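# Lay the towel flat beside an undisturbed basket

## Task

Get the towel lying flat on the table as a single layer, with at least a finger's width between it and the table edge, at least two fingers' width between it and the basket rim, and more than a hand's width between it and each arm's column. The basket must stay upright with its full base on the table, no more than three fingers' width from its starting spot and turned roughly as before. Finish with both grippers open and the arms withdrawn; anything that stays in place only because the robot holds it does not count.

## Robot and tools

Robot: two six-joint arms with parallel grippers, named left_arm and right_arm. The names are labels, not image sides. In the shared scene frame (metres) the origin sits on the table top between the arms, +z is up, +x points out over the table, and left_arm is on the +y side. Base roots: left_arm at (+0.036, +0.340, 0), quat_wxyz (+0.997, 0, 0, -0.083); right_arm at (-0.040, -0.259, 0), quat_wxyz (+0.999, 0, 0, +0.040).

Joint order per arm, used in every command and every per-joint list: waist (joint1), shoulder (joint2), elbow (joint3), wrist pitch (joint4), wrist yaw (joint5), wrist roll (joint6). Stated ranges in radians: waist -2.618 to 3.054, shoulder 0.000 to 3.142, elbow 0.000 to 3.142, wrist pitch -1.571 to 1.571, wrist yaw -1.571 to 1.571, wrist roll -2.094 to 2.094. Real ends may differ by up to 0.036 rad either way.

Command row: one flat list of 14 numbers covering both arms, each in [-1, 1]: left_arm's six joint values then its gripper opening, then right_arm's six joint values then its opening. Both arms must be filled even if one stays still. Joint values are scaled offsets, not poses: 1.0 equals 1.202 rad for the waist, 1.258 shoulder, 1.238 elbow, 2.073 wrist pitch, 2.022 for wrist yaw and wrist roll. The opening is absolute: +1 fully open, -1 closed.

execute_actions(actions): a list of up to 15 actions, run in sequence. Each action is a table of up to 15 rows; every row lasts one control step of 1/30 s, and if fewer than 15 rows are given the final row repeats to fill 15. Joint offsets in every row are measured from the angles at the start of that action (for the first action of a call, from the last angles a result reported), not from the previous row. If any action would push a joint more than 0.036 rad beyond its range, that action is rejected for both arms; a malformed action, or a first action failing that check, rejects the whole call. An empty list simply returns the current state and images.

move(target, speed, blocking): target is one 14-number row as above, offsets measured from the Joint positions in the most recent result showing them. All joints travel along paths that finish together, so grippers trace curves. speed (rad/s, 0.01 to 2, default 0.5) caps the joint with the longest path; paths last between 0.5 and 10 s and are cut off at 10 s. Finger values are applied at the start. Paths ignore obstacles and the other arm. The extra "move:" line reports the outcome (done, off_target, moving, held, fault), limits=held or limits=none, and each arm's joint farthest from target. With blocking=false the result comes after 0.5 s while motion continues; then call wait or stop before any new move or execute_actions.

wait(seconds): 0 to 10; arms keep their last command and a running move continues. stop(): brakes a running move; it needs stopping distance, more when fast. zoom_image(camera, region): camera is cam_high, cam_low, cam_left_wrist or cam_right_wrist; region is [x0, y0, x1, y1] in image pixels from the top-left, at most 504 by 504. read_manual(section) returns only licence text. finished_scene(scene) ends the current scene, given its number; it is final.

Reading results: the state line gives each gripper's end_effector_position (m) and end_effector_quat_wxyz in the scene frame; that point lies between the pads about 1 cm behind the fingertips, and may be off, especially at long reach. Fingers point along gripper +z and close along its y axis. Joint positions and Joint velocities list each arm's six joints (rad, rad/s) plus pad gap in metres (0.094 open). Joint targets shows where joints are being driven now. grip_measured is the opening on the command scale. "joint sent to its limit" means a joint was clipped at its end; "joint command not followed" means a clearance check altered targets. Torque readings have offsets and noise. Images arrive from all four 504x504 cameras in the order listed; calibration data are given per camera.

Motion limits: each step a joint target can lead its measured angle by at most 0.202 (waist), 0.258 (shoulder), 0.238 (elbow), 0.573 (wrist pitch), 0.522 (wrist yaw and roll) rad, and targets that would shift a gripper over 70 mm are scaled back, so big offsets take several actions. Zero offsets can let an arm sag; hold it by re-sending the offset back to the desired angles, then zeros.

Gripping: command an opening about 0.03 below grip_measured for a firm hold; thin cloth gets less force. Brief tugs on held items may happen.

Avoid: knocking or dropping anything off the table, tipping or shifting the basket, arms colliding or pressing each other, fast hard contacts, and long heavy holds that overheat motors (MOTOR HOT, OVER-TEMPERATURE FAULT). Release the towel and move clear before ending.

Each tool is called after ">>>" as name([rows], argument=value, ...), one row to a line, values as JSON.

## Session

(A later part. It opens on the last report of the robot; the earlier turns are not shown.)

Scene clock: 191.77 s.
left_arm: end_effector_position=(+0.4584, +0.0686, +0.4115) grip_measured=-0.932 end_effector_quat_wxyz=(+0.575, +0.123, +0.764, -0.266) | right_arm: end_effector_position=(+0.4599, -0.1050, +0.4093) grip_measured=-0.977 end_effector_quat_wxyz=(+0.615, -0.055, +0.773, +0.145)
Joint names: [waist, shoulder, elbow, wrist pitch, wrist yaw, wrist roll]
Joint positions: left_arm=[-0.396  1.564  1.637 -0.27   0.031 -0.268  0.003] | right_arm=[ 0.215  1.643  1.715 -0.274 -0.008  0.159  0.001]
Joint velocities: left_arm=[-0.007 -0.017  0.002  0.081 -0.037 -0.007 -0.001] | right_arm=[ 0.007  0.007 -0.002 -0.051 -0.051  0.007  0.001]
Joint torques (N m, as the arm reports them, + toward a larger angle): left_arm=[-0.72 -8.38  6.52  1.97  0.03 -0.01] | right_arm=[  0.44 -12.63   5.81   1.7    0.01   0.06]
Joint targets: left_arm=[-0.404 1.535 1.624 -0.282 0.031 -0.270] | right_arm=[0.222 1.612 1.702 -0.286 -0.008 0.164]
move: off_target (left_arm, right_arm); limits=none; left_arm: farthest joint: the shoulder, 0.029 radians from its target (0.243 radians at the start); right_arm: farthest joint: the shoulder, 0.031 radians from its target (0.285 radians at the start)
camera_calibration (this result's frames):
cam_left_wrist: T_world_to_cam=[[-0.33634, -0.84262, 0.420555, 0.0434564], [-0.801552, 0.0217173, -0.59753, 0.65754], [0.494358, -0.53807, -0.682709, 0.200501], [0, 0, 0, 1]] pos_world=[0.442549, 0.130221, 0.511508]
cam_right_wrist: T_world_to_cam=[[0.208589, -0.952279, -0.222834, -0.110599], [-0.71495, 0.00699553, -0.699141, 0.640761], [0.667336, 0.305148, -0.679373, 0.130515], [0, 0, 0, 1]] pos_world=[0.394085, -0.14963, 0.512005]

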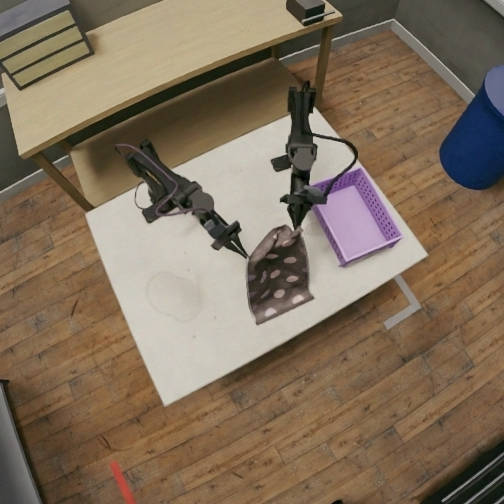

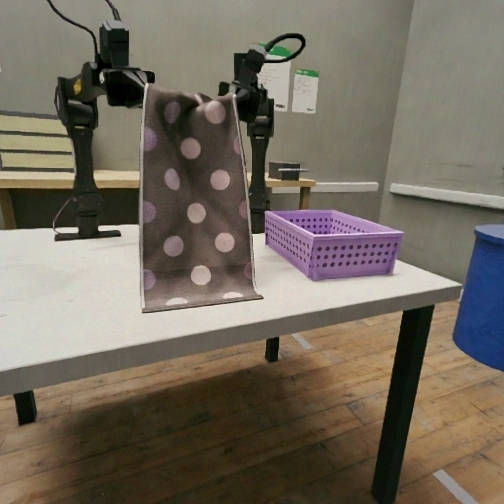

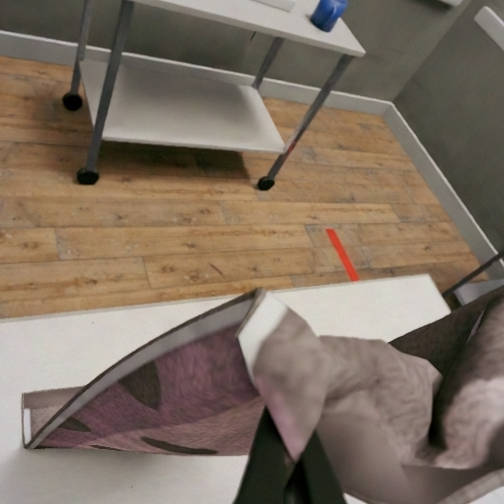

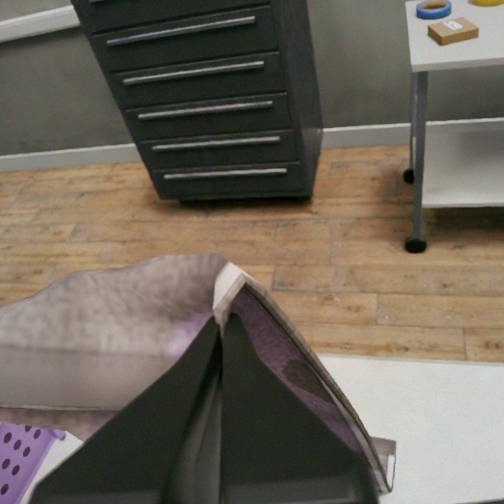

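>>> move(target=[-0.201,-0.213,-0.315,-0.229,0,-0.164,-1,0.111,-0.291,-0.389,-0.23,0,0.07,-1], speed=0.15)

>>> move(target=[-0.26,0.13,-0.387,0.082,0,-0.247,-1,0.166,0,-0.483,0.069,0,0.157,-1], speed=0.13)

Scene clock: 204.17 s.
left_arm: end_effector_position=(+0.2975, +0.0667, +0.2403) grip_measured=-0.932 end_effector_quat_wxyz=(+0.280, +0.097, +0.921, -0.253) | right_arm: end_effector_position=(+0.3003, -0.1048, +0.2409) grip_measured=-0.977 end_effector_quat_wxyz=(+0.353, -0.059, +0.924, +0.135)
Joint names: [waist, shoulder, elbow, wrist pitch, wrist yaw, wrist roll]
Joint positions: left_arm=[-0.629  1.326  1.259 -0.73   0.032 -0.598  0.003] | right_arm=[ 0.34   1.307  1.246 -0.735 -0.008  0.295  0.001]
Joint velocities: left_arm=[-0.002  0.012  0.017 -0.037 -0.022 -0.022  0.002] | right_arm=[-0.007  0.012 -0.017  0.022  0.051  0.007  0.   ]
Joint torques (N m, as the arm reports them, + toward a larger angle): left_arm=[-0.72 -6.24  6.69  1.48  0.01  0.  ] | right_arm=[ 0.56 -8.54  5.68  1.3   0.02  0.06]
Joint targets: left_arm=[-0.638 1.296 1.247 -0.745 0.031 -0.600] | right_arm=[0.348 1.277 1.233 -0.751 -0.008 0.300]
move: off_target (left_arm, right_arm); limits=none; left_arm: farthest joint: the shoulder, 0.030 radians from its target (0.268 radians at the start); right_arm: farthest joint: the shoulder, 0.030 radians from its target (0.366 radians at the start)
camera_calibration (this result's frames):
cam_left_wrist: T_world_to_cam=[[-0.103481, -0.894318, 0.435301, -0.00966365], [-0.991577, 0.12703, 0.0252594, 0.32615], [-0.0778861, -0.429021, -0.899931, 0.377266], [0, 0, 0, 1]] pos_world=[0.351787, 0.111782, 0.335481]
cam_right_wrist: T_world_to_cam=[[0.122499, -0.964861, -0.23246, -0.0878329], [-0.981557, -0.0831456, -0.17214, 0.352615], [0.146763, 0.24926, -0.957251, 0.339979], [0, 0, 0, 1]] pos_world=[0.306974, -0.140171, 0.365727]

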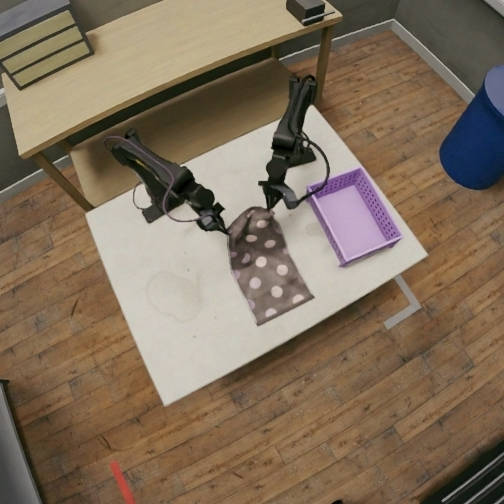

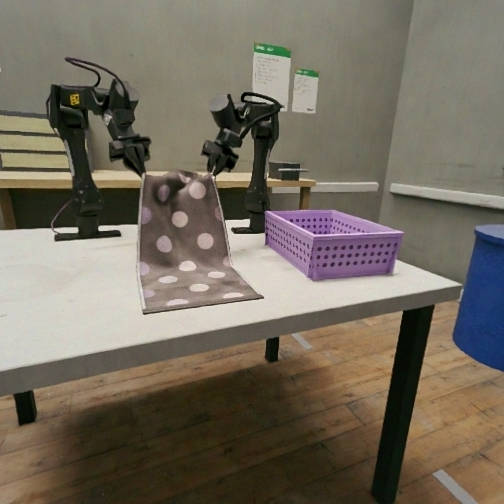

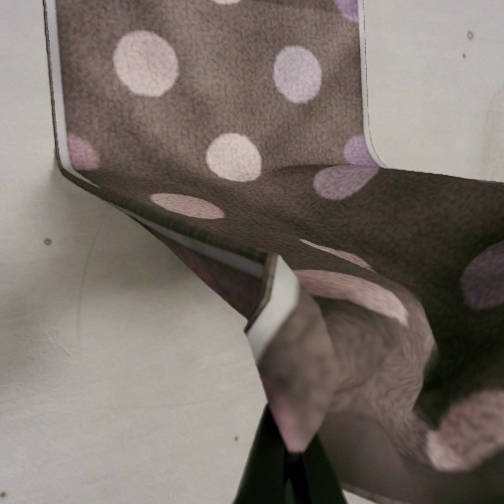

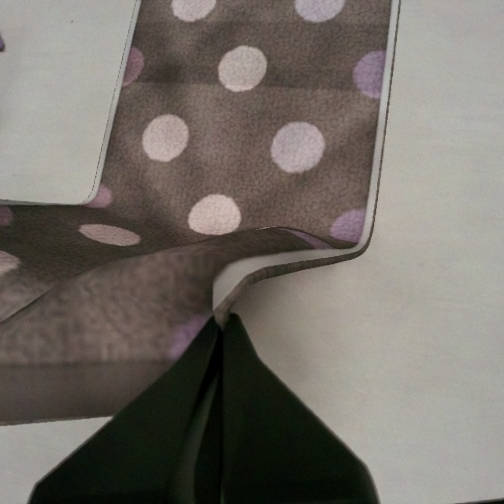

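Scene clock: 209.27 s.
left_arm: end_effector_position=(+0.1675, +0.0687, +0.0392) grip_measured=-0.932 end_effector_quat_wxyz=(+0.056, +0.006, +0.987, -0.152) | right_arm: end_effector_position=(+0.1732, -0.1072, +0.0385) grip_measured=-0.977 end_effector_quat_wxyz=(+0.129, -0.003, +0.987, +0.094)
Joint names: [waist, shoulder, elbow, wrist pitch, wrist yaw, wrist roll]
Joint positions: left_arm=[-0.934  1.472  0.796 -0.572  0.04  -1.094  0.003] | right_arm=[ 0.531  1.307  0.662 -0.606 -0.008  0.606  0.001]
Joint velocities: left_arm=[ 0.002  0.002 -0.022 -0.037 -0.022 -0.022 -0.001] | right_arm=[ 0.002 -0.022 -0.012  0.037 -0.051 -0.022 -0.001]
Joint torques (N m, as the arm reports them, + toward a larger angle): left_arm=[-0.81 -3.37  5.26  1.14 -0.02 -0.03] | right_arm=[ 0.58 -4.81  4.69  0.99  0.    0.08]
Joint targets: left_arm=[-0.942 1.490 0.779 -0.560 0.032 -1.098] | right_arm=[0.540 1.307 0.648 -0.592 -0.008 0.612]
move: done; limits=none; left_arm: farthest joint: the shoulder, 0.018 radians from its target (0.163 radians at the start); right_arm: farthest joint: the elbow, 0.014 radians from its target (0.598 radians at the start)
camera_calibration (this result's frames):
cam_left_wrist: T_world_to_cam=[[0.175923, -0.961134, 0.212774, 0.0327497], [-0.868749, -0.0499338, 0.492729, 0.175322], [-0.462954, -0.27153, -0.843769, 0.238566], [0, 0, 0, 1]] pos_world=[0.256994, 0.105009, 0.10794]
cam_right_wrist: T_world_to_cam=[[-0.0546038, -0.984086, -0.169093, -0.0953921], [-0.954296, 0.00159885, 0.298859, 0.179009], [-0.293832, 0.177683, -0.939197, 0.2334], [0, 0, 0, 1]] pos_world=[0.234199, -0.135631, 0.14958]

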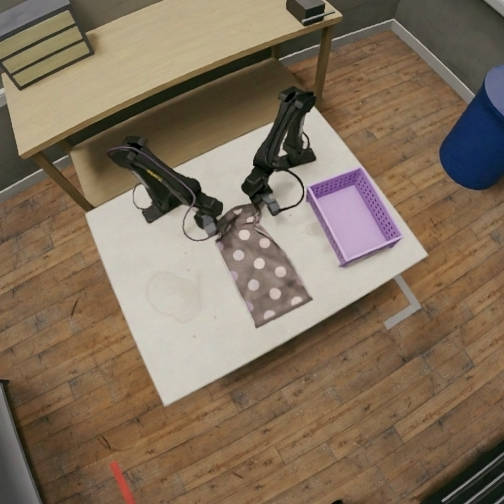

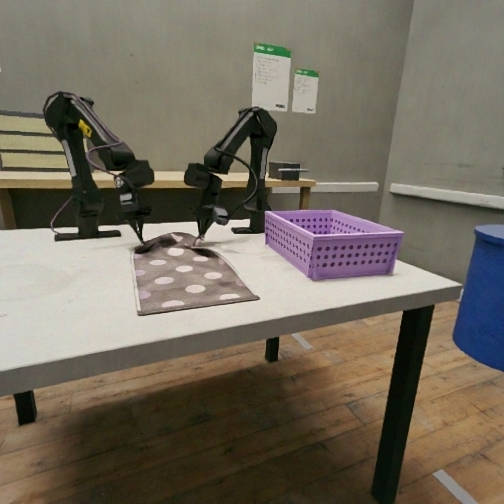

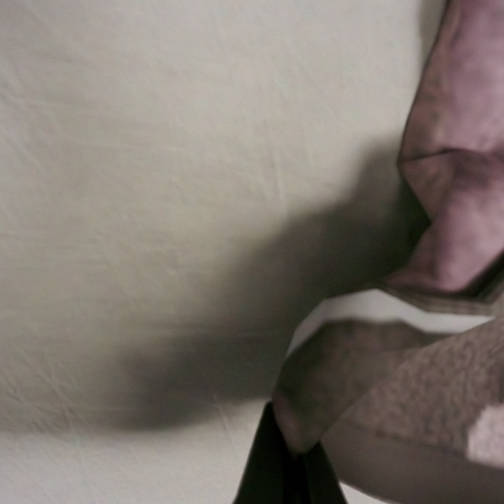

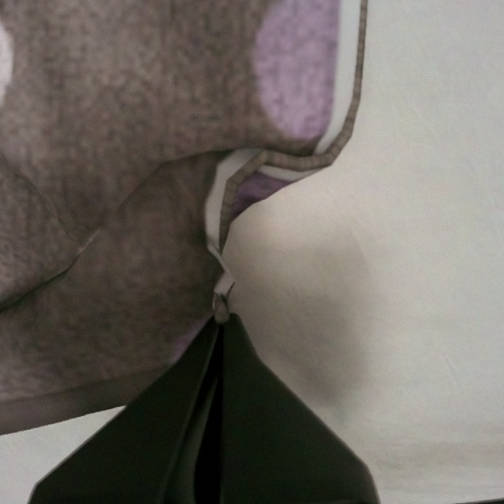

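>>> move(target=[-0.147,-0.071,-0.042,-0.027,0,-0.087,-1,0.127,-0.167,-0.086,-0.057,0,0.075,-1], speed=0.1)

>>> zoom_image(camera="cam_high", region=[170,170,340,340])

Scene clock: 219.87 s.
left_arm: end_effector_position=(+0.1157, +0.0642, +0.0433) grip_measured=-0.932 end_effector_quat_wxyz=(+0.027, +0.003, +0.987, -0.158) | right_arm: end_effector_position=(+0.1208, -0.1051, +0.0427) grip_measured=-0.977 end_effector_quat_wxyz=(+0.111, -0.001, +0.988, +0.109)
Joint names: [waist, shoulder, elbow, wrist pitch, wrist yaw, wrist roll]
Joint positions: left_arm=[-1.1    1.409  0.761 -0.604  0.044 -1.267  0.003] | right_arm=[ 0.674  1.124  0.571 -0.706 -0.008  0.752  0.001]
Joint velocities: left_arm=[-0.007 -0.012 -0.007 -0.022  0.037  0.022 -0.002] | right_arm=[-0.007 -0.007 -0.007 -0.037 -0.066 -0.022 -0.   ]
Joint torques (N m, as the arm reports them, + toward a larger angle): left_arm=[-0.96 -6.02  5.33  0.77 -0.03  0.  ] | right_arm=[ 0.6  -5.42  4.8   0.69  0.02  0.05]
Joint targets: left_arm=[-1.110 1.383 0.744 -0.628 0.040 -1.270] | right_arm=[0.683 1.097 0.556 -0.724 -0.008 0.758]
move: off_target (left_arm, right_arm); limits=none; left_arm: farthest joint: the shoulder, 0.026 radians from its target (0.089 radians at the start); right_arm: farthest joint: the shoulder, 0.027 radians from its target (0.210 radians at the start)
camera_calibration (this result's frames):
cam_left_wrist: T_world_to_cam=[[0.184719, -0.959189, 0.214092, 0.0354235], [-0.838787, -0.0403417, 0.542963, 0.121787], [-0.512167, -0.279873, -0.812007, 0.221644], [0, 0, 0, 1]] pos_world=[0.209129, 0.100923, 0.106267]
cam_right_wrist: T_world_to_cam=[[-0.0563144, -0.979025, -0.195805, -0.0935849], [-0.942916, -0.0123235, 0.332804, 0.123464], [-0.328236, 0.203369, -0.922444, 0.227767], [0, 0, 0, 1]] pos_world=[0.185907, -0.136421, 0.150688]

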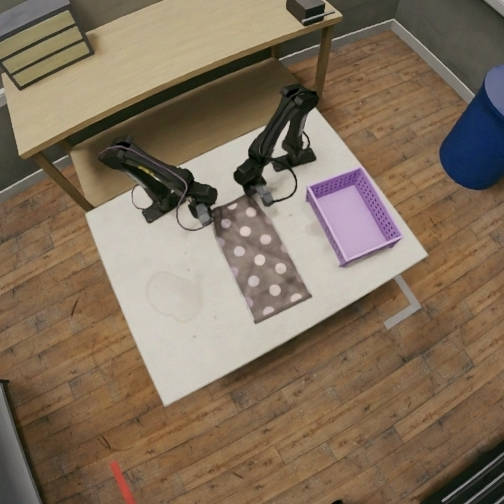

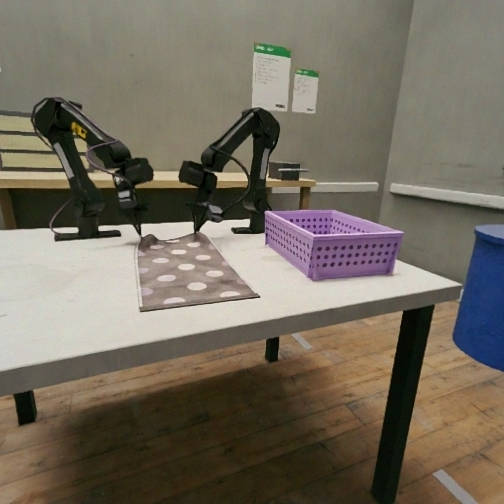

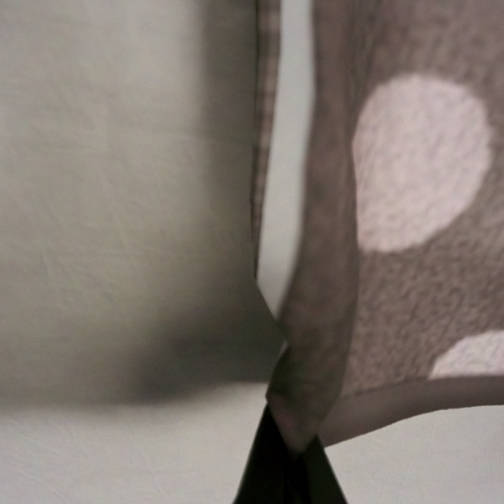

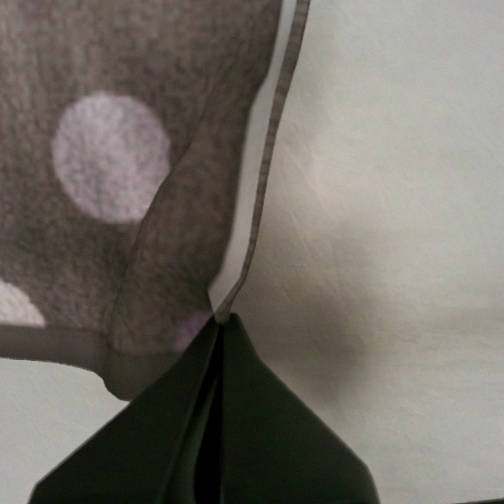

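Region (170, 170, 340, 340) of cam_high's 504x504 image, scaled by 2.965, with more detail than that image has.

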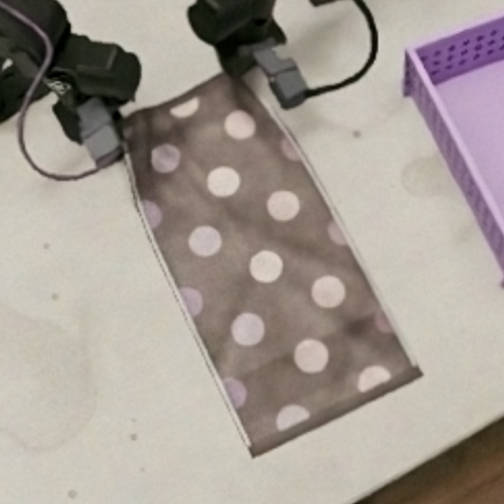

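>>> move(target=[0,-0.02,-0.03,0.005,0,0,-1,-0.04,0,-0.015,0,0,0,-1], speed=0.05)

>>> move(target=[0,0,0,0,0,0,-0.1,0,0,0,0,0,0,-0.1])

>>> move(target=[0.1,-0.3,0.2,0,0,0,-0.1,-0.1,-0.3,0.2,0,0,0,-0.1], speed=0.3)

>>> zoom_image(camera="cam_high", region=[140,150,340,350])

Scene clock: 225.83 s.
left_arm: end_effector_position=(+0.1143, +0.0686, +0.0382) grip_measured=-0.932 end_effector_quat_wxyz=(+0.025, +0.003, +0.988, -0.153) | right_arm: end_effector_position=(+0.1265, -0.1114, +0.0427) grip_measured=-0.977 end_effector_quat_wxyz=(+0.113, +0.018, +0.988, +0.107)
Joint names: [waist, shoulder, elbow, wrist pitch, wrist yaw, wrist roll]
Joint positions: left_arm=[-1.1    1.409  0.742 -0.596  0.044 -1.268  0.003] | right_arm=[ 0.636  1.124  0.571 -0.706 -0.008  0.752  0.001]
Joint velocities: left_arm=[-0.027  0.002 -0.007  0.022 -0.066 -0.037  0.001] | right_arm=[-0.022 -0.002 -0.012 -0.051 -0.051  0.051  0.001]
Joint torques (N m, as the arm reports them, + toward a larger angle): left_arm=[ 0.05 -5.83  5.1   1.06  0.02  0.03] | right_arm=[-0.69 -3.07  4.58  0.82  0.01 -0.01]
Joint targets: left_arm=[-1.100 1.384 0.724 -0.593 0.044 -1.267] | right_arm=[0.626 1.124 0.553 -0.706 -0.007 0.752]
move: off_target (left_arm); limits=none; left_arm: farthest joint: the shoulder, 0.025 radians from its target (0.025 radians at the start); right_arm: farthest joint: the elbow, 0.019 radians from its target (0.019 radians at the start)
camera_calibration (this result's frames):
cam_left_wrist: T_world_to_cam=[[0.185807, -0.961394, 0.202969, 0.0414643], [-0.83684, -0.0465764, 0.545463, 0.123729], [-0.514952, -0.271204, -0.813187, 0.217726], [0, 0, 0, 1]] pos_world=[0.207955, 0.104674, 0.101147]
cam_right_wrist: T_world_to_cam=[[-0.0940379, -0.976162, -0.195611, -0.0943455], [-0.942569, 0.0240434, 0.333146, 0.13274], [-0.320501, 0.215705, -0.922361, 0.231274], [0, 0, 0, 1]] pos_world=[0.190368, -0.145175, 0.150641]

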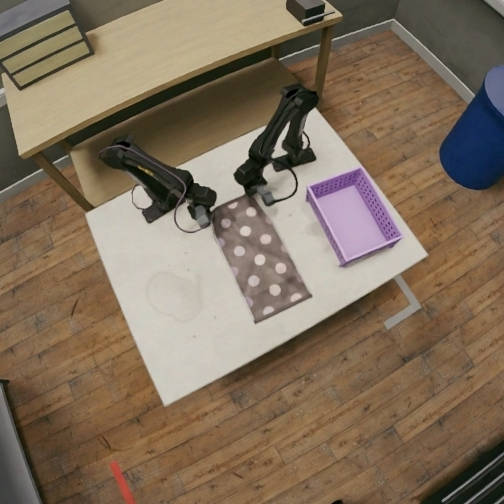

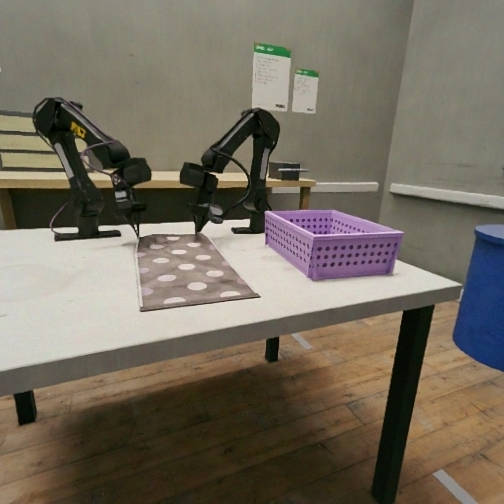

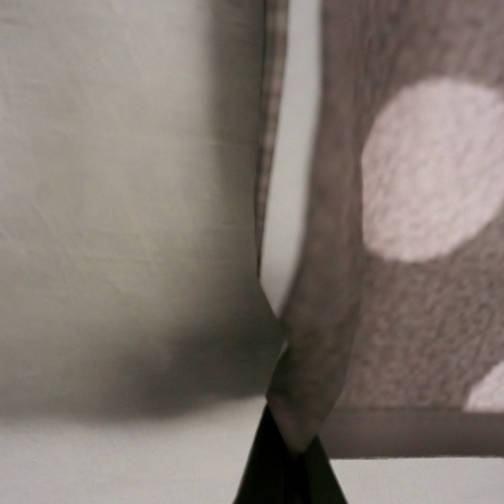

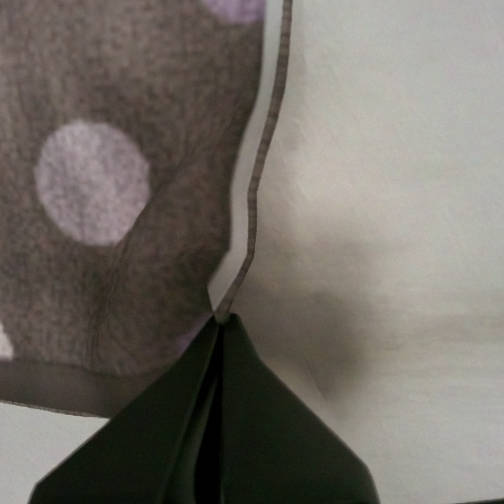

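Scene clock: 226.33 s.
left_arm: end_effector_position=(+0.1138, +0.0684, +0.0382) grip_measured=-0.103 end_effector_quat_wxyz=(+0.024, +0.003, +0.988, -0.153) | right_arm: end_effector_position=(+0.1265, -0.1114, +0.0427) grip_measured=-0.101 end_effector_quat_wxyz=(+0.113, +0.018, +0.988, +0.107)
Joint names: [waist, shoulder, elbow, wrist pitch, wrist yaw, wrist roll]
Joint positions: left_arm=[-1.1    1.409  0.742 -0.596  0.047 -1.268  0.042] | right_arm=[ 0.636  1.124  0.571 -0.706 -0.008  0.752  0.042]
Joint velocities: left_arm=[ 0.002 -0.007  0.002 -0.051 -0.007 -0.022  0.001] | right_arm=[-0.007  0.017 -0.002  0.007 -0.037 -0.007  0.   ]
Joint torques (N m, as the arm reports them, + toward a larger angle): left_arm=[-0.19 -4.01  6.3   1.02 -0.03  0.01] | right_arm=[-0.04 -3.03  5.77  0.82  0.01  0.  ]
Joint targets: left_arm=[-1.100 1.409 0.742 -0.596 0.044 -1.268] | right_arm=[0.636 1.124 0.571 -0.706 -0.008 0.752]
move: done; limits=none; left_arm: farthest joint: the wrist yaw, 0.003 radians from its target (0.000 radians at the start); right_arm: farthest joint: the waist, 0.000 radians from its target (0.000 radians at the start)
camera_calibration (this result's frames):
cam_left_wrist: T_world_to_cam=[[0.185482, -0.961389, 0.203293, 0.0414307], [-0.835365, -0.0453265, 0.547823, 0.12293], [-0.517456, -0.271435, -0.811518, 0.217672], [0, 0, 0, 1]] pos_world=[0.207642, 0.104487, 0.100879]
cam_right_wrist: T_world_to_cam=[[-0.0940379, -0.976162, -0.195611, -0.0943455], [-0.942569, 0.0240434, 0.333146, 0.13274], [-0.320501, 0.215705, -0.922361, 0.231274], [0, 0, 0, 1]] pos_world=[0.190368, -0.145175, 0.150641]

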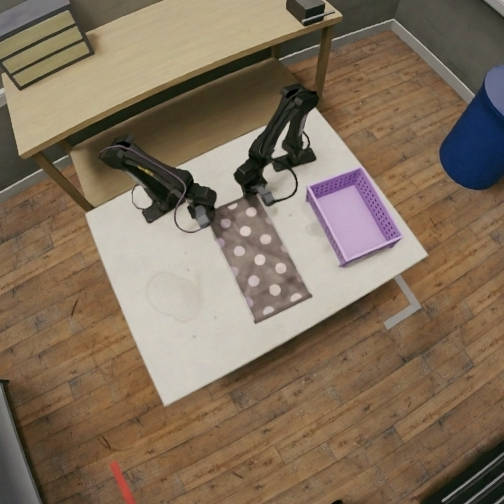

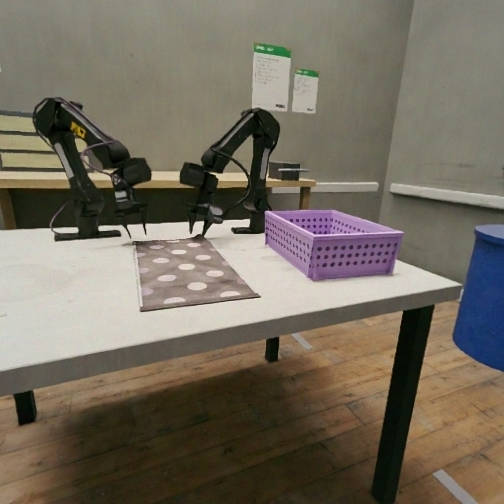

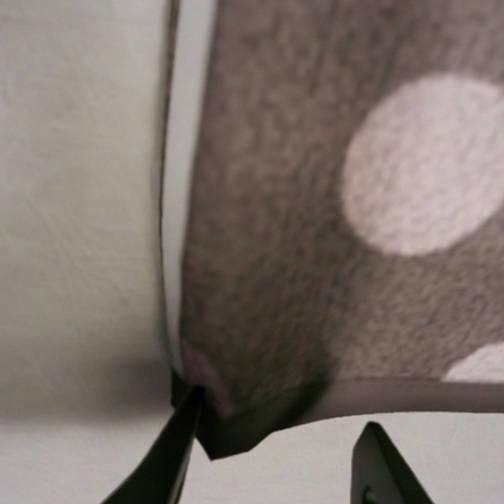

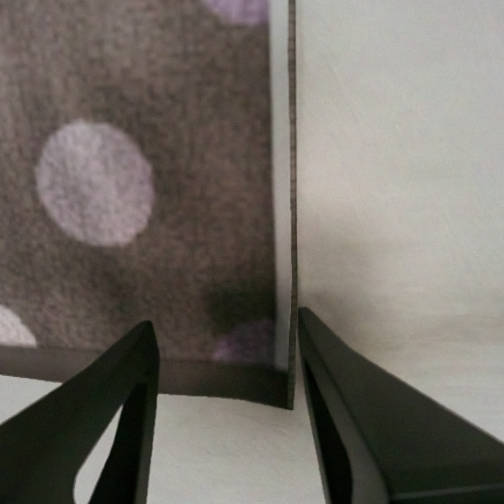

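Scene clock: 227.97 s.
left_arm: end_effector_position=(+0.1626, +0.0330, +0.2330) grip_measured=-0.103 end_effector_quat_wxyz=(+0.130, -0.041, +0.900, -0.414) | right_arm: end_effector_position=(+0.1783, -0.1056, +0.2112) grip_measured=-0.101 end_effector_quat_wxyz=(+0.333, +0.065, +0.900, +0.272)
Joint names: [waist, shoulder, elbow, wrist pitch, wrist yaw, wrist roll]
Joint positions: left_arm=[-0.989  1.051  0.972 -0.595  0.051 -1.27   0.042] | right_arm=[ 0.525  0.767  0.792 -0.706 -0.008  0.752  0.042]
Joint velocities: left_arm=[ 0.012 -0.007 -0.007 -0.066 -0.051  0.051  0.   ] | right_arm=[-0.017  0.002  0.017 -0.037 -0.007  0.007 -0.   ]
Joint torques (N m, as the arm reports them, + toward a larger angle): left_arm=[ 1.   -3.51  8.86  1.8  -0.01  0.03] | right_arm=[-0.65 -2.45  8.37  1.55  0.02 -0.02]
Joint targets: left_arm=[-0.980 1.031 0.990 -0.596 0.047 -1.268] | right_arm=[0.516 0.746 0.818 -0.706 -0.008 0.752]
move: off_target (right_arm); limits=none; left_arm: farthest joint: the shoulder, 0.020 radians from its target (0.377 radians at the start); right_arm: farthest joint: the elbow, 0.027 radians from its target (0.247 radians at the start)
camera_calibration (this result's frames):
cam_left_wrist: T_world_to_cam=[[0.180758, -0.681021, 0.709603, -0.167778], [-0.932214, 0.111368, 0.344346, 0.113413], [-0.313534, -0.723745, -0.614727, 0.327344], [0, 0, 0, 1]] pos_world=[0.238686, 0.110022, 0.28123]
cam_right_wrist: T_world_to_cam=[[-0.0194503, -0.833756, -0.55179, 0.0260832], [-0.99094, 0.0894298, -0.100198, 0.232354], [0.132888, 0.544842, -0.827942, 0.336019], [0, 0, 0, 1]] pos_world=[0.186104, -0.18211, 0.315878]

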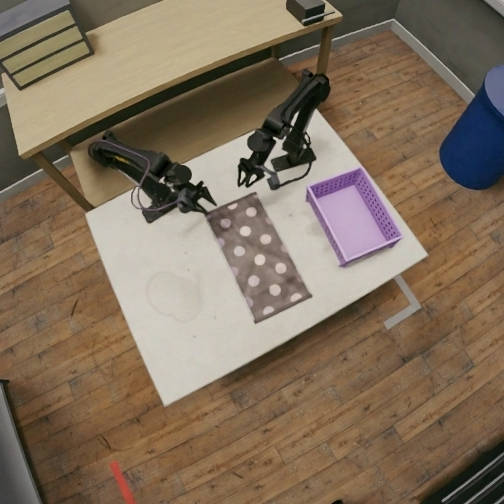

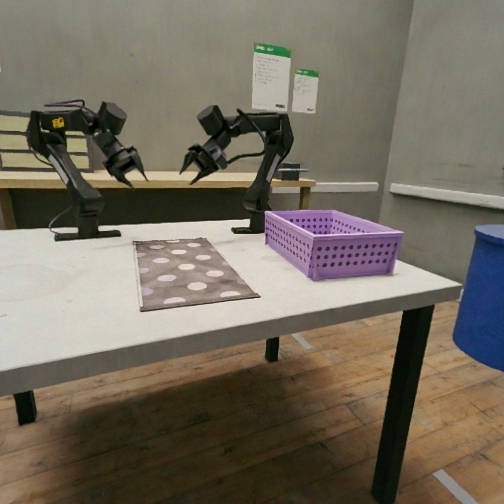

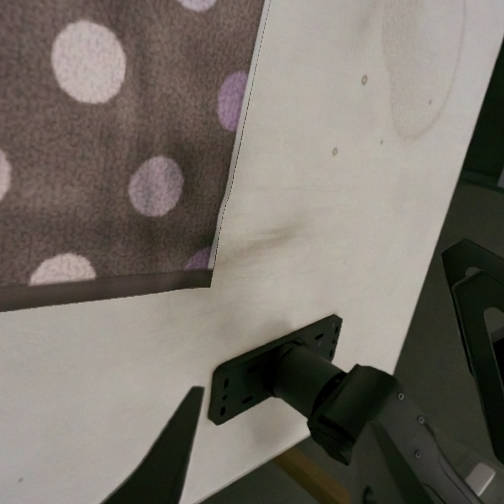

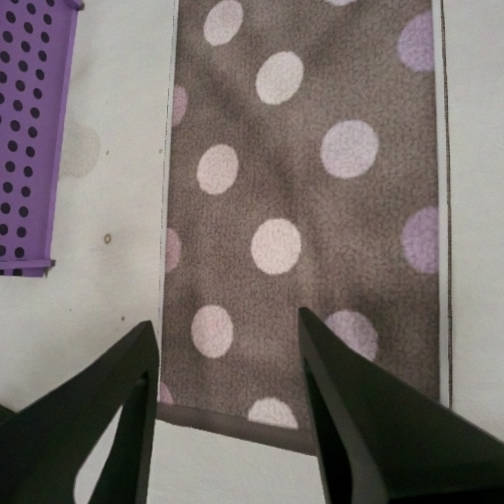

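Region (140, 150, 340, 350) of cam_high's 504x504 image, scaled by 2.520, with more detail than that image has.

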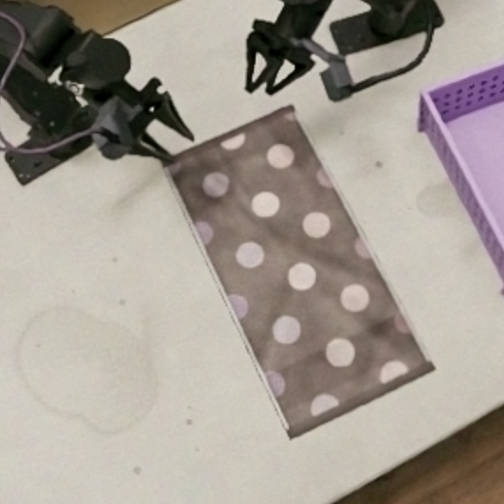

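>>> move(target=[0.3,-0.2,0,0,0,0,-0.1,-0.3,-0.1,0,0,0,0,-0.1], speed=0.4)

>>> finished_scene(scene=2)

Scene clock: 233.27 s.
left_arm: end_effector_position=(+0.2364, +0.1192, +0.3007) grip_measured=-0.103 end_effector_quat_wxyz=(+0.250, -0.182, +0.826, -0.471) | right_arm: end_effector_position=(+0.2074, -0.1926, +0.2356) grip_measured=-0.101 end_effector_quat_wxyz=(+0.415, +0.216, +0.853, +0.232)
Joint names: [waist, shoulder, elbow, wrist pitch, wrist yaw, wrist roll]
Joint positions: left_arm=[-0.638  0.823  0.972 -0.595  0.056 -1.274  0.042] | right_arm=[ 0.173  0.666  0.792 -0.706 -0.009  0.752  0.042]
Joint velocities: left_arm=[-0.002 -0.002 -0.027  0.037 -0.007  0.051  0.   ] | right_arm=[-0.002 -0.012  0.007 -0.081  0.007 -0.037  0.   ]
Joint torques (N m, as the arm reports them, + toward a larger angle): left_arm=[ 0.65 -1.57  7.45  1.95 -0.07  0.07] | right_arm=[-0.64 -2.02  6.31  1.67  0.02  0.01]
Joint targets: left_arm=[-0.629 0.800 0.972 -0.595 0.051 -1.270] | right_arm=[0.164 0.641 0.792 -0.706 -0.008 0.752]
move: off_target (left_arm, right_arm); limits=none; left_arm: farthest joint: the shoulder, 0.023 radians from its target (0.252 radians at the start); right_arm: farthest joint: the shoulder, 0.025 radians from its target (0.126 radians at the start)
camera_calibration (this result's frames):
cam_left_wrist: T_world_to_cam=[[0.282427, -0.445976, 0.849318, -0.264458], [-0.958554, -0.165847, 0.231665, 0.222374], [0.0375394, -0.879546, -0.474331, 0.347854], [0, 0, 0, 1]] pos_world=[0.27479, 0.224891, 0.33809]
cam_right_wrist: T_world_to_cam=[[-0.24881, -0.761277, -0.598791, 0.0401998], [-0.886167, 0.428442, -0.176482, 0.332988], [0.390898, 0.486718, -0.781219, 0.324001], [0, 0, 0, 1]] pos_world=[0.178434, -0.26976, 0.335953]

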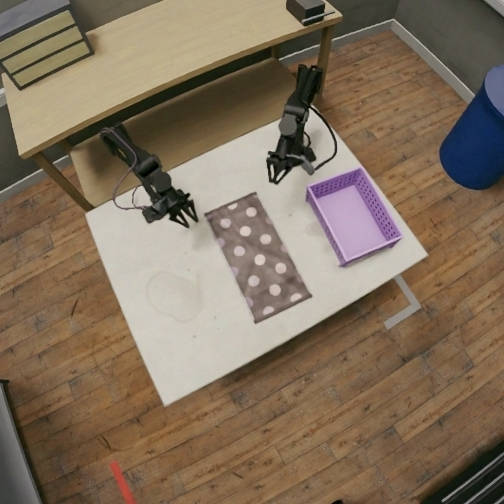

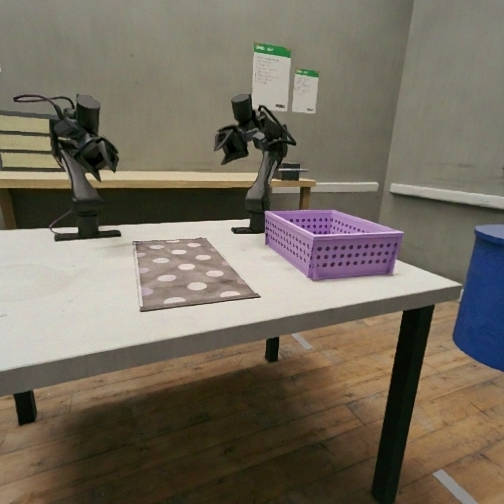

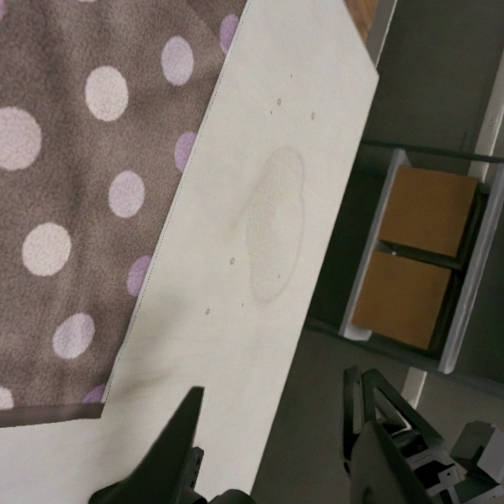

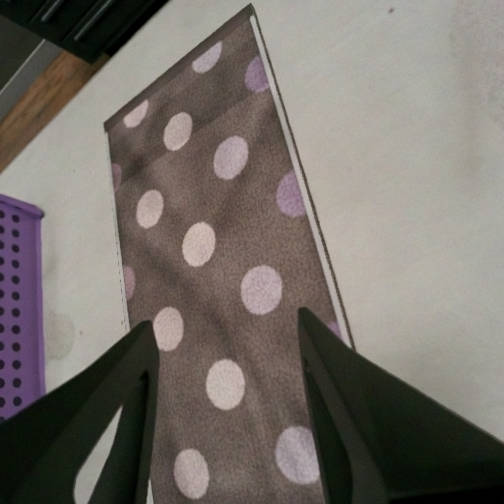

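The scene is finished: the task was done.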